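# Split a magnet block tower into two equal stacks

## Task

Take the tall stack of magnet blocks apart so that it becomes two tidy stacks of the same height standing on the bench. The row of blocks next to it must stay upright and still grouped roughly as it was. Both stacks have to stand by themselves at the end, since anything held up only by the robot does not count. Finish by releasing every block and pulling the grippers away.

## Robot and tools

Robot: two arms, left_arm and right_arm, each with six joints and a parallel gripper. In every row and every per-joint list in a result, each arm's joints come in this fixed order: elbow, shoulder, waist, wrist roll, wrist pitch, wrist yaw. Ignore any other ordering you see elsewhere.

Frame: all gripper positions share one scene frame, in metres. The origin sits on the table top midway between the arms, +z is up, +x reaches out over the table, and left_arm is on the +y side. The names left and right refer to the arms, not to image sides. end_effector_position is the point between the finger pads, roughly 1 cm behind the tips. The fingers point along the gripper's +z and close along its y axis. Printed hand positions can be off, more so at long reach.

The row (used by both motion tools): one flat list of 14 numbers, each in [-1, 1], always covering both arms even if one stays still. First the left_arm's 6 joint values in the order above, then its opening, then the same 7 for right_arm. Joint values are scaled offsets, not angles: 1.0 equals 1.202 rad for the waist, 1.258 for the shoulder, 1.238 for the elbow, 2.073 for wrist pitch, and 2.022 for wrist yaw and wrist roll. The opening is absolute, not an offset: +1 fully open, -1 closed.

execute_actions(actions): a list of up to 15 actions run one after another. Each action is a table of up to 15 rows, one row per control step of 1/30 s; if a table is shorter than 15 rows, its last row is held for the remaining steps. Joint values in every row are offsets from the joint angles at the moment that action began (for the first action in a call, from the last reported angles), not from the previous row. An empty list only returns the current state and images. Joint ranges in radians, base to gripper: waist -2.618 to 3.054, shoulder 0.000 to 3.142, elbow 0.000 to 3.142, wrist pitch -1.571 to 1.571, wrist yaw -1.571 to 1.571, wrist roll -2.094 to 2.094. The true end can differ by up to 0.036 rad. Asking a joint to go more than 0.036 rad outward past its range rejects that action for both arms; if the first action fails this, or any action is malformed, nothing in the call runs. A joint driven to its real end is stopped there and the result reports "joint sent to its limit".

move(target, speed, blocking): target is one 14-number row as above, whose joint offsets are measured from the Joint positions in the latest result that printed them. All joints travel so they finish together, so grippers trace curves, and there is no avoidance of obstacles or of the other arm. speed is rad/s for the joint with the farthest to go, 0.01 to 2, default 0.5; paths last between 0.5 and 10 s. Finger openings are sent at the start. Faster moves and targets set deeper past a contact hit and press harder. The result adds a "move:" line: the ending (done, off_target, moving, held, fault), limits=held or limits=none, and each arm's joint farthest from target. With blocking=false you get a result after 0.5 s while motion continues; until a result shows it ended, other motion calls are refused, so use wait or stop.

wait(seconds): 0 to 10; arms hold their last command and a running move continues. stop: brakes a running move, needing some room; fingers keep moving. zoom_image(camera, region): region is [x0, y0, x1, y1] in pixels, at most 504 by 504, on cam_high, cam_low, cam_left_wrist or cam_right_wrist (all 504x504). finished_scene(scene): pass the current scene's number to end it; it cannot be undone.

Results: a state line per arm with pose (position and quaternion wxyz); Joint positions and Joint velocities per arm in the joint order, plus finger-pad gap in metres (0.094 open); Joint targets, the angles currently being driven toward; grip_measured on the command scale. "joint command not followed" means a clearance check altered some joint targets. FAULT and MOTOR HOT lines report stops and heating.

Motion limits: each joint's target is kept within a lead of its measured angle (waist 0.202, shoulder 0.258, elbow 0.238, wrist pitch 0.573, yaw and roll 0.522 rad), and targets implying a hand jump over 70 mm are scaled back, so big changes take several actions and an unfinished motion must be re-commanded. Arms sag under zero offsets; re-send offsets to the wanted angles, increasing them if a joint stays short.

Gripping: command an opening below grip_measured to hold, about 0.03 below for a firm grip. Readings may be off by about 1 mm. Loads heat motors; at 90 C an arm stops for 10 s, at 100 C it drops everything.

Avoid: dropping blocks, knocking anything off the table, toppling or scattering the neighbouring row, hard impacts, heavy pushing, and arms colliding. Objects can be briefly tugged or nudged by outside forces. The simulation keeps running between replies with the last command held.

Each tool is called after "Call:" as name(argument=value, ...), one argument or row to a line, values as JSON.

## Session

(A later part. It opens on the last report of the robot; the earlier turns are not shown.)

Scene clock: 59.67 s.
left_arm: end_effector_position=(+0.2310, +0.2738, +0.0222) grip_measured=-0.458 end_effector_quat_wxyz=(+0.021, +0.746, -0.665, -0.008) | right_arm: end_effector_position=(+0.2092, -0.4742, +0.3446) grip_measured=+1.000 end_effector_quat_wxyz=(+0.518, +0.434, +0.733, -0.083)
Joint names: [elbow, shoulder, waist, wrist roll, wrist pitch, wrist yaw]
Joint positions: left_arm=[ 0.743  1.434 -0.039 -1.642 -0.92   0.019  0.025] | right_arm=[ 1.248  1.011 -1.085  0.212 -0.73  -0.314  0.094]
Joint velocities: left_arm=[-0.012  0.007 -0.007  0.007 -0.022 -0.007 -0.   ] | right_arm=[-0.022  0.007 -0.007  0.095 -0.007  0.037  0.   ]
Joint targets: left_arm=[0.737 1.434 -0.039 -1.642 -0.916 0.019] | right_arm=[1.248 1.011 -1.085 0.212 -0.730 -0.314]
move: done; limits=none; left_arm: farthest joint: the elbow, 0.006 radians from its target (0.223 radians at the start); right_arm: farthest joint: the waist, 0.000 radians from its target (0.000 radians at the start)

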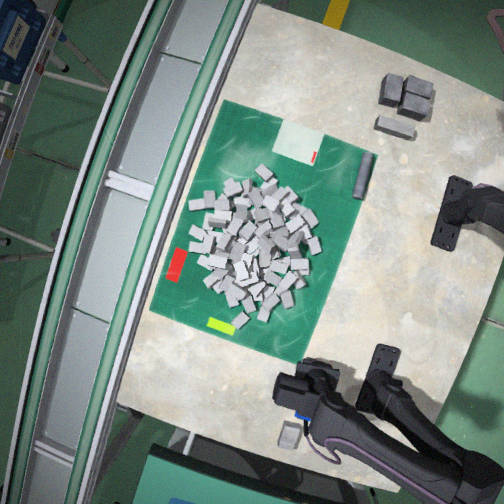

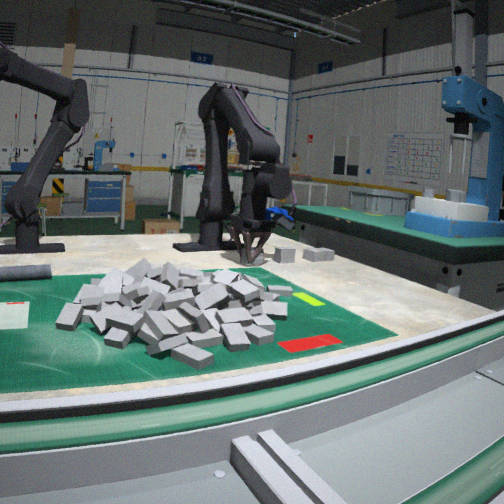

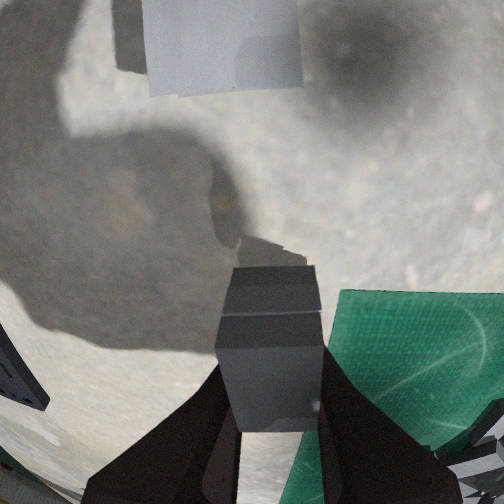

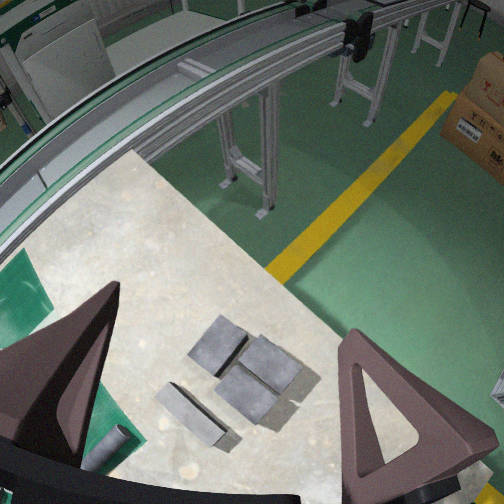

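Call:
move(
  target=[-0.06,-0.05,0,0,0.01,0,-0.6,0,0,0,0,0,0,1],
  speed=0.1,
)

Call:
move(
  target=[0,0,0,0,0,0,0.2,0,0,0,0,0,0,1],
)

Call:
move(
  target=[0.35,-0.07,0,0,-0.2,0,0.2,0,0,0,0,0,0,1],
)

Scene clock: 63.90 s.
left_arm: end_effector_position=(+0.2256, +0.2735, +0.0184) grip_measured=-0.458 end_effector_quat_wxyz=(+0.011, +0.746, -0.665, +0.002) | right_arm: end_effector_position=(+0.2092, -0.4742, +0.3446) grip_measured=+1.000 end_effector_quat_wxyz=(+0.518, +0.434, +0.733, -0.083)
Joint names: [elbow, shoulder, waist, wrist roll, wrist pitch, wrist yaw]
Joint positions: left_arm=[ 0.692  1.39  -0.039 -1.642 -0.885  0.02   0.025] | right_arm=[ 1.248  1.011 -1.085  0.212 -0.73  -0.314  0.094]
Joint velocities: left_arm=[ 0.002  0.007  0.002 -0.081  0.022  0.007 -0.001] | right_arm=[-0.002 -0.007 -0.007 -0.007  0.022 -0.007  0.   ]
Joint targets: left_arm=[0.669 1.370 -0.039 -1.642 -0.900 0.020] | right_arm=[1.248 1.011 -1.085 0.212 -0.730 -0.314]
move: off_target (left_arm); limits=none; left_arm: farthest joint: the elbow, 0.023 radians from its target (0.075 radians at the start); right_arm: farthest joint: the waist, 0.000 radians from its target (0.000 radians at the start)

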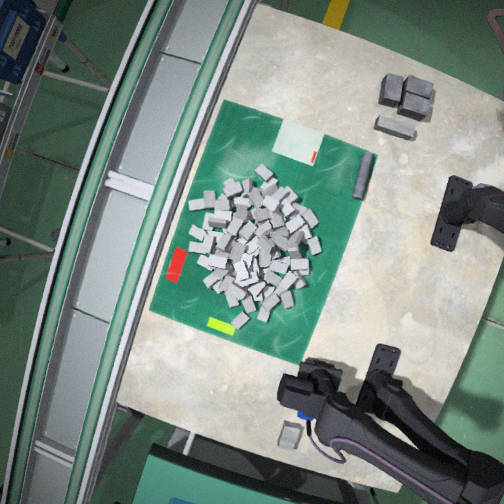

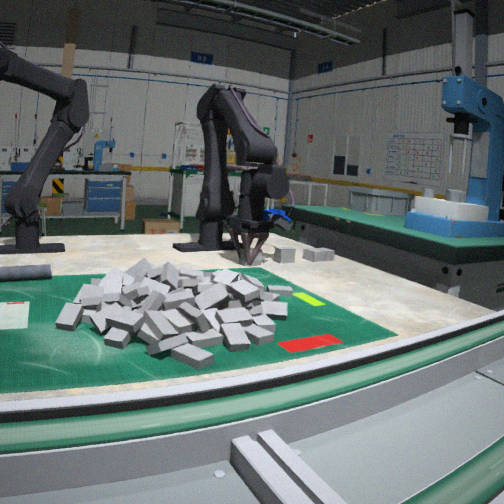

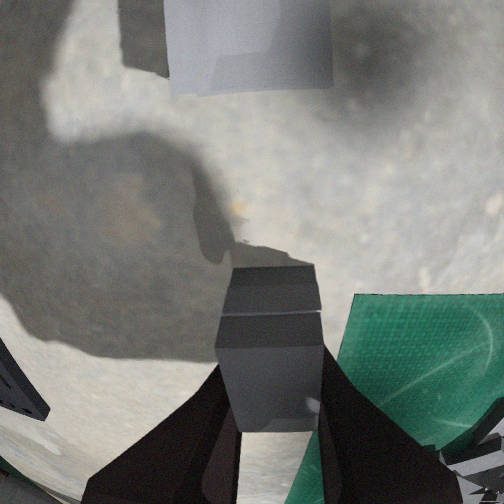

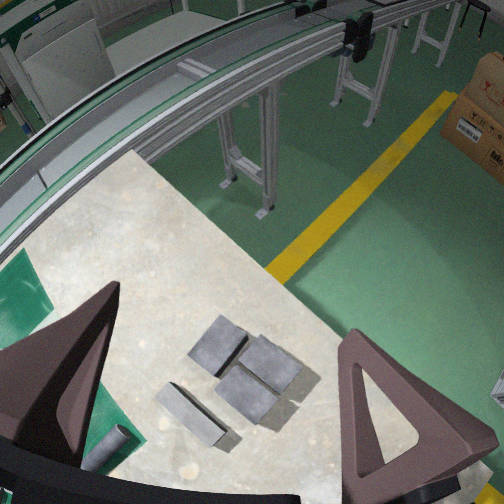

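Scene clock: 64.40 s.
left_arm: end_effector_position=(+0.2257, +0.2735, +0.0184) grip_measured=+0.198 end_effector_quat_wxyz=(+0.011, +0.746, -0.665, +0.003) | right_arm: end_effector_position=(+0.2092, -0.4742, +0.3446) grip_measured=+1.000 end_effector_quat_wxyz=(+0.518, +0.434, +0.733, -0.083)
Joint names: [elbow, shoulder, waist, wrist roll, wrist pitch, wrist yaw]
Joint positions: left_arm=[ 0.692  1.39  -0.039 -1.642 -0.885  0.02   0.056] | right_arm=[ 1.248  1.011 -1.085  0.212 -0.73  -0.314  0.094]
Joint velocities: left_arm=[-0.017  0.002  0.007 -0.037 -0.007 -0.095 -0.001] | right_arm=[-0.007 -0.007  0.007 -0.095 -0.051 -0.066  0.   ]
Joint targets: left_arm=[0.692 1.390 -0.039 -1.642 -0.885 0.020] | right_arm=[1.248 1.011 -1.085 0.212 -0.730 -0.314]
move: done; limits=none; left_arm: farthest joint: the waist, 0.000 radians from its target (0.000 radians at the start); right_arm: farthest joint: the waist, 0.000 radians from its target (0.000 radians at the start)

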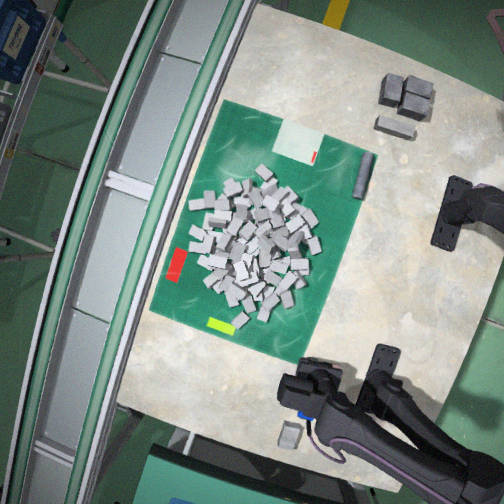

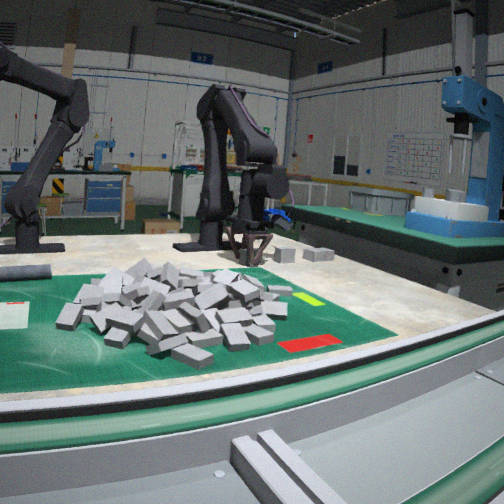

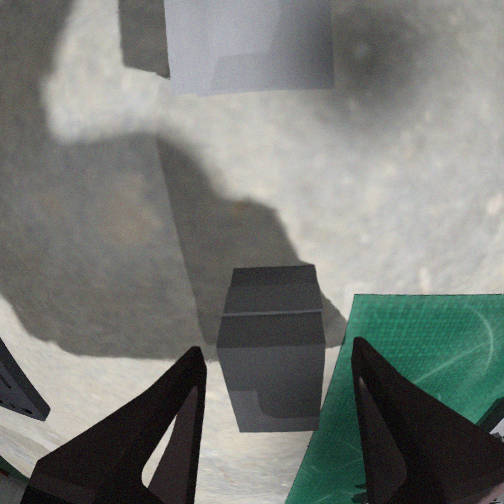

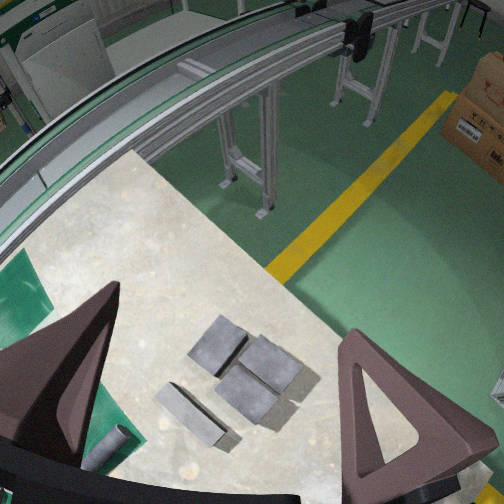

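Scene clock: 66.03 s.
left_arm: end_effector_position=(+0.2522, +0.2746, +0.1311) grip_measured=+0.199 end_effector_quat_wxyz=(-0.016, +0.746, -0.665, +0.030) | right_arm: end_effector_position=(+0.2092, -0.4742, +0.3446) grip_measured=+1.000 end_effector_quat_wxyz=(+0.518, +0.434, +0.733, -0.083)
Joint names: [elbow, shoulder, waist, wrist roll, wrist pitch, wrist yaw]
Joint positions: left_arm=[ 1.097  1.318 -0.039 -1.642 -1.284  0.02   0.056] | right_arm=[ 1.248  1.011 -1.085  0.212 -0.73  -0.314  0.094]
Joint velocities: left_arm=[-0.007 -0.007 -0.007 -0.037 -0.022  0.095  0.   ] | right_arm=[-0.007  0.002  0.007 -0.037 -0.007 -0.022  0.   ]
Joint targets: left_arm=[1.125 1.302 -0.039 -1.642 -1.299 0.020] | right_arm=[1.248 1.011 -1.085 0.212 -0.730 -0.314]
move: off_target (left_arm); limits=none; left_arm: farthest joint: the elbow, 0.029 radians from its target (0.434 radians at the start); right_arm: farthest joint: the waist, 0.000 radians from its target (0.000 radians at the start)

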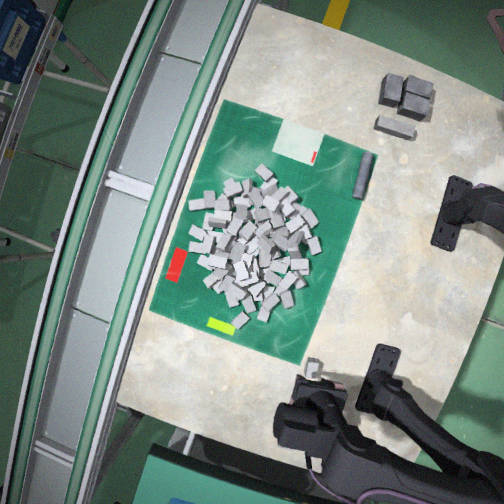

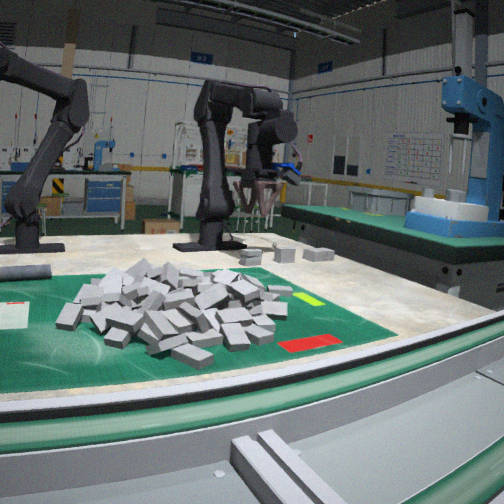

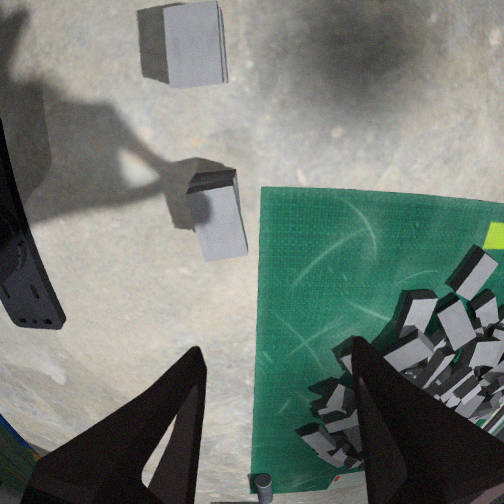

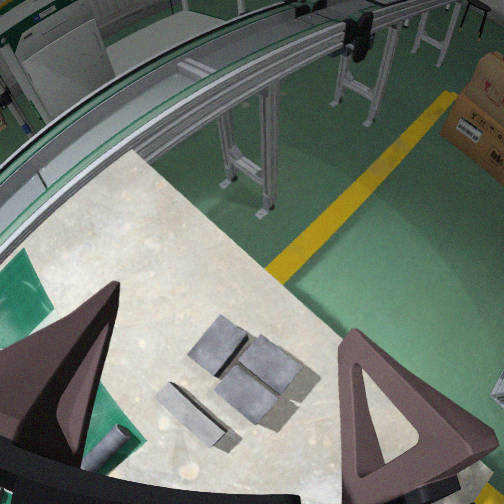

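Call:
move(
  target=[-0.33,0.057,0,0,0.193,0,1,0,0,0,0,0,0,1],
)

Call:
move(
  target=[0,0,0,0,0,0,-0.52,0,0,0,0,0,0,1],
)

Call:
move(
  target=[0,0,0,0,0,0,1,0,0,0,0,0,0,1],
)

Call:
move(
  target=[0.35,-0.07,0,0,-0.24,0,1,0,0,0,0,0,0,1],
)

Call:
zoom_image(
  camera="cam_low",
  region=[230,225,340,280],
)

Scene clock: 71.20 s.
left_arm: end_effector_position=(+0.2271, +0.2736, +0.0208) grip_measured=+1.000 end_effector_quat_wxyz=(+0.010, +0.746, -0.665, +0.004) | right_arm: end_effector_position=(+0.2092, -0.4742, +0.3446) grip_measured=+1.000 end_effector_quat_wxyz=(+0.518, +0.434, +0.733, -0.083)
Joint names: [elbow, shoulder, waist, wrist roll, wrist pitch, wrist yaw]
Joint positions: left_arm=[ 0.699  1.386 -0.039 -1.642 -0.891  0.02   0.094] | right_arm=[ 1.248  1.011 -1.085  0.212 -0.73  -0.314  0.094]
Joint velocities: left_arm=[ 0.007 -0.012 -0.007 -0.007  0.022 -0.007  0.   ] | right_arm=[ 0.007 -0.007  0.007 -0.051 -0.066 -0.037  0.   ]
Joint targets: left_arm=[0.688 1.389 -0.039 -1.642 -0.884 0.020] | right_arm=[1.248 1.011 -1.085 0.212 -0.730 -0.314]
move: done; limits=none; left_arm: farthest joint: the elbow, 0.011 radians from its target (0.408 radians at the start); right_arm: farthest joint: the waist, 0.000 radians from its target (0.000 radians at the start)

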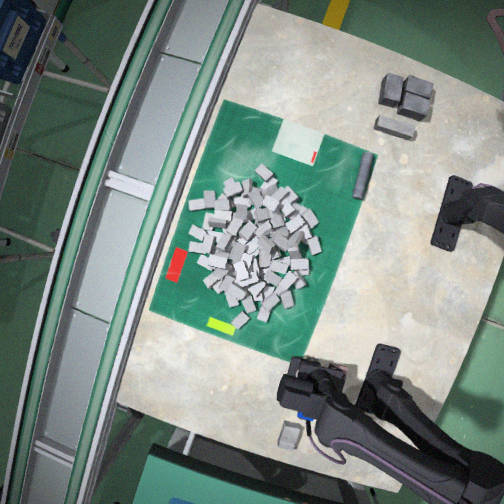

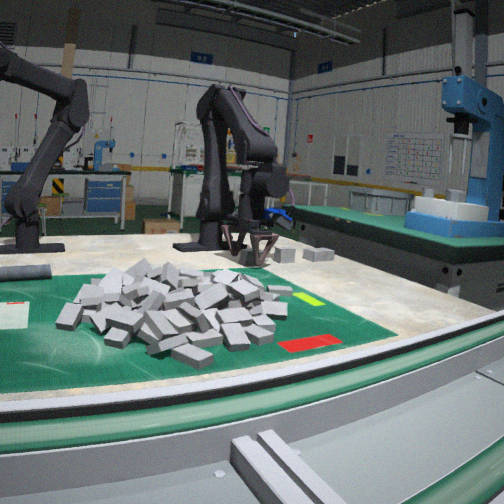

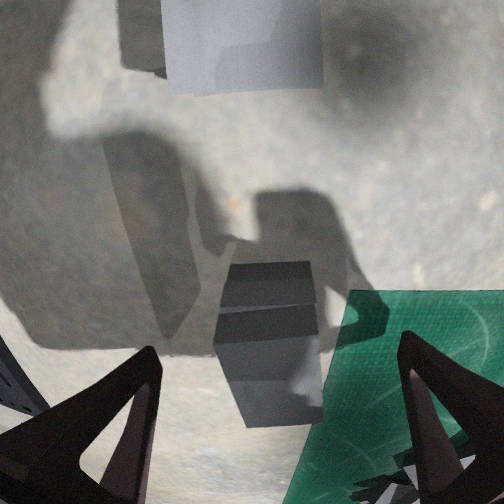

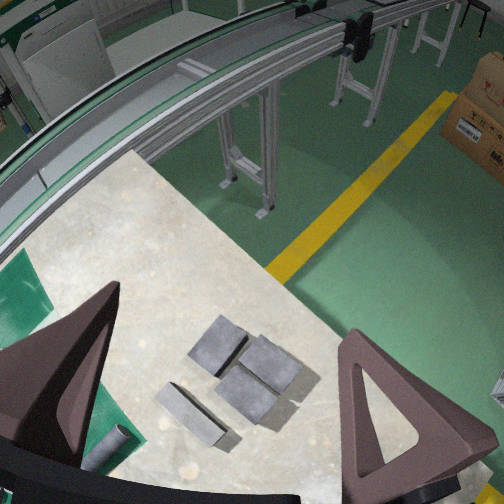

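Scene clock: 71.70 s.
left_arm: end_effector_position=(+0.2272, +0.2735, +0.0209) grip_measured=-0.458 end_effector_quat_wxyz=(+0.010, +0.746, -0.665, +0.005) | right_arm: end_effector_position=(+0.2092, -0.4742, +0.3446) grip_measured=+1.000 end_effector_quat_wxyz=(+0.518, +0.434, +0.733, -0.083)
Joint names: [elbow, shoulder, waist, wrist roll, wrist pitch, wrist yaw]
Joint positions: left_arm=[ 0.699  1.386 -0.039 -1.642 -0.891  0.02   0.025] | right_arm=[ 1.248  1.011 -1.085  0.212 -0.73  -0.314  0.094]
Joint velocities: left_arm=[-0.012  0.012 -0.017  0.007  0.022 -0.022 -0.   ] | right_arm=[-0.007  0.002 -0.002 -0.037 -0.051 -0.022  0.   ]
Joint targets: left_arm=[0.699 1.386 -0.039 -1.642 -0.891 0.020] | right_arm=[1.248 1.011 -1.085 0.212 -0.730 -0.314]
move: done; limits=none; left_arm: farthest joint: the waist, 0.000 radians from its target (0.000 radians at the start); right_arm: farthest joint: the waist, 0.000 radians from its target (0.000 radians at the start)

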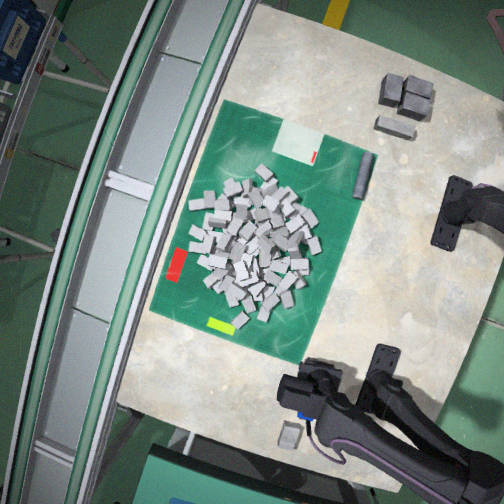

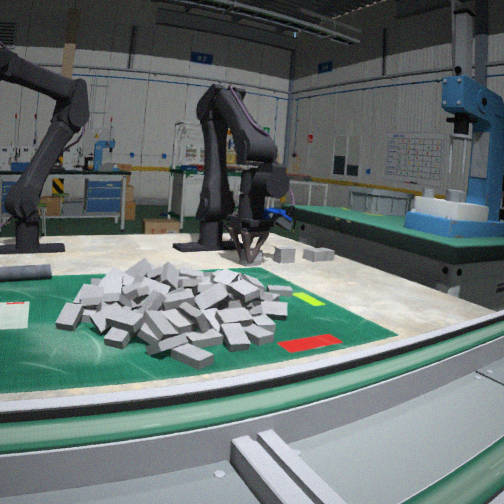

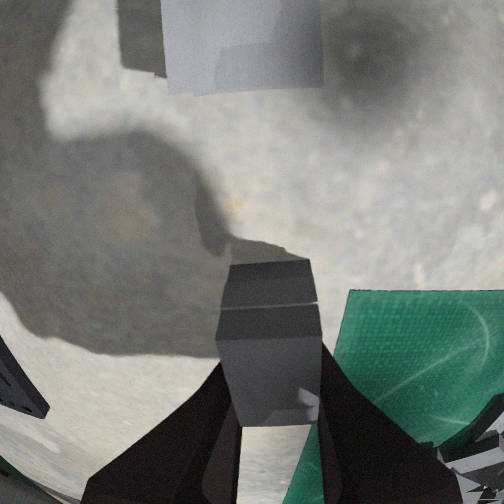

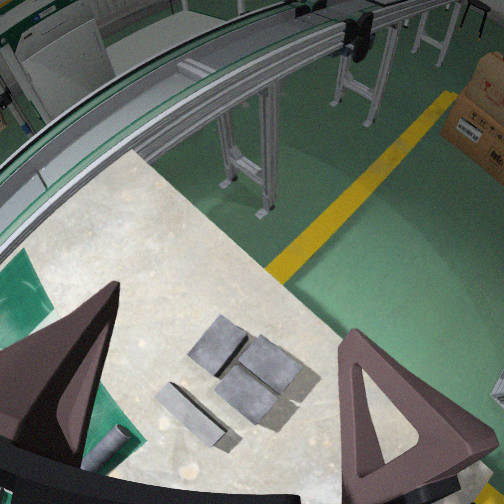

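Scene clock: 72.20 s.
left_arm: end_effector_position=(+0.2272, +0.2735, +0.0209) grip_measured=+1.000 end_effector_quat_wxyz=(+0.010, +0.746, -0.665, +0.005) | right_arm: end_effector_position=(+0.2092, -0.4742, +0.3446) grip_measured=+1.000 end_effector_quat_wxyz=(+0.518, +0.434, +0.733, -0.083)
Joint names: [elbow, shoulder, waist, wrist roll, wrist pitch, wrist yaw]
Joint positions: left_arm=[ 0.699  1.386 -0.039 -1.642 -0.891  0.02   0.094] | right_arm=[ 1.248  1.011 -1.085  0.212 -0.73  -0.314  0.094]
Joint velocities: left_arm=[-0.002 -0.002 -0.027 -0.007  0.081  0.037  0.   ] | right_arm=[-0.002  0.012 -0.007 -0.051 -0.095  0.007  0.   ]
Joint targets: left_arm=[0.699 1.386 -0.039 -1.642 -0.891 0.020] | right_arm=[1.248 1.011 -1.085 0.212 -0.730 -0.314]
move: done; limits=none; left_arm: farthest joint: the waist, 0.000 radians from its target (0.000 radians at the start); right_arm: farthest joint: the waist, 0.000 radians from its target (0.000 radians at the start)

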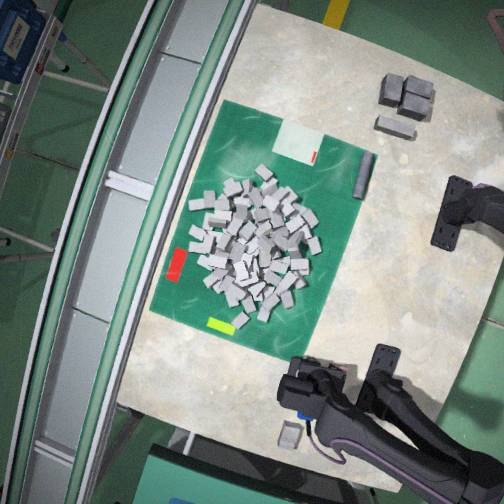

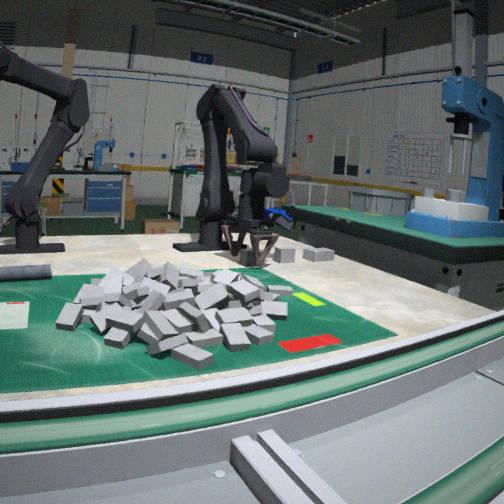

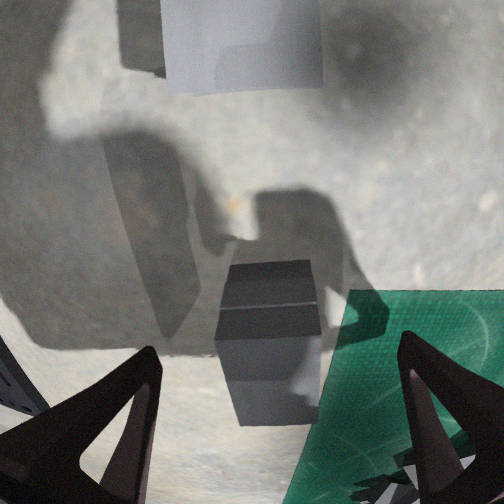

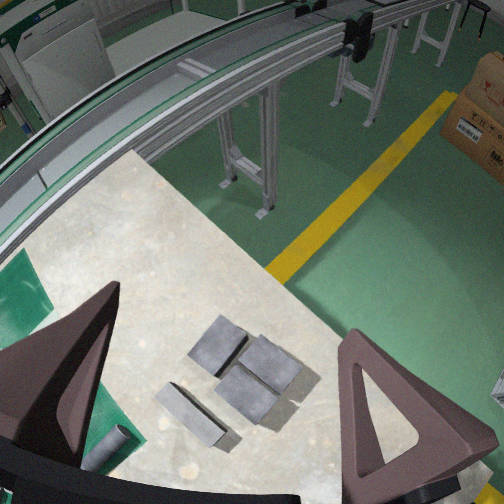

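Scene clock: 73.97 s.
left_arm: end_effector_position=(+0.2316, +0.2737, +0.1329) grip_measured=+1.000 end_effector_quat_wxyz=(+0.012, +0.746, -0.665, +0.002) | right_arm: end_effector_position=(+0.2092, -0.4742, +0.3446) grip_measured=+1.000 end_effector_quat_wxyz=(+0.518, +0.434, +0.733, -0.083)
Joint names: [elbow, shoulder, waist, wrist roll, wrist pitch, wrist yaw]
Joint positions: left_arm=[ 1.103  1.314 -0.039 -1.642 -1.374  0.02   0.094] | right_arm=[ 1.248  1.011 -1.085  0.212 -0.73  -0.314  0.094]
Joint velocities: left_arm=[ 0.007 -0.007  0.007  0.037 -0.007  0.051  0.   ] | right_arm=[ 0.002 -0.012  0.002 -0.022  0.037 -0.066  0.   ]
Joint targets: left_arm=[1.133 1.298 -0.039 -1.642 -1.388 0.020] | right_arm=[1.248 1.011 -1.085 0.212 -0.730 -0.314]
move: off_target (left_arm); limits=none; left_arm: farthest joint: the elbow, 0.029 radians from its target (0.433 radians at the start); right_arm: farthest joint: the waist, 0.000 radians from its target (0.000 radians at the start)

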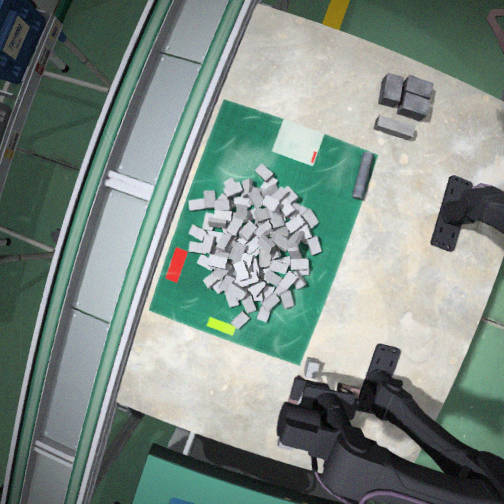

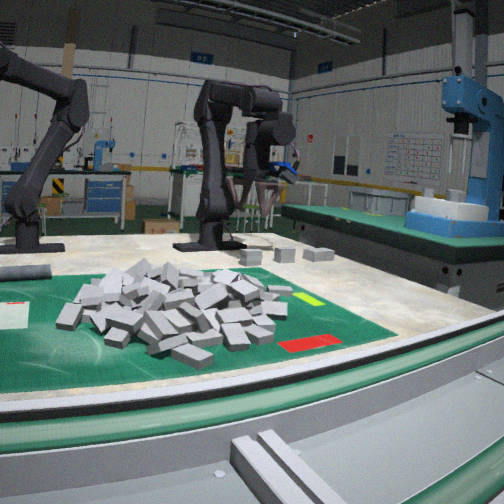

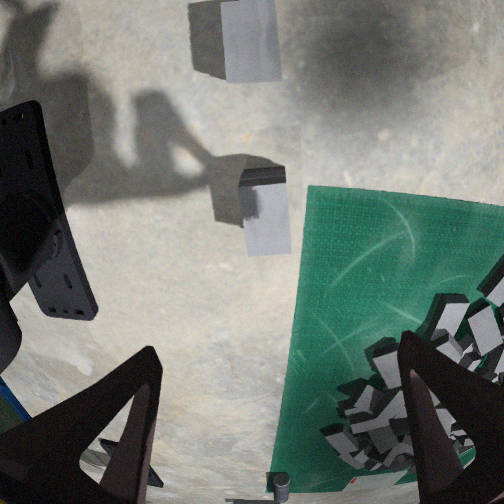

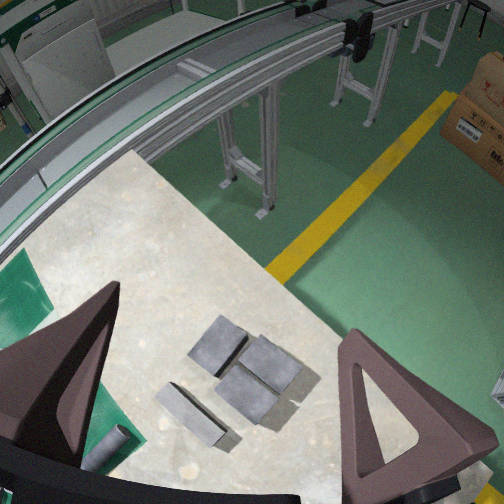

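Region (230, 225, 340, 280) of cam_low's 504x504 image, scaled by 4.582, with more detail than that image has.

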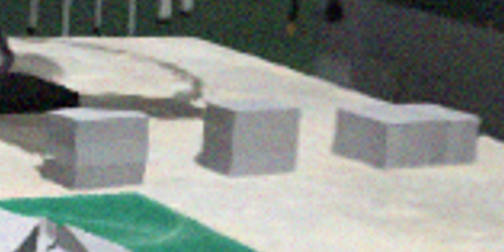

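Call:
finished_scene(
  scene=1,
)

The scene is finished: the task was done.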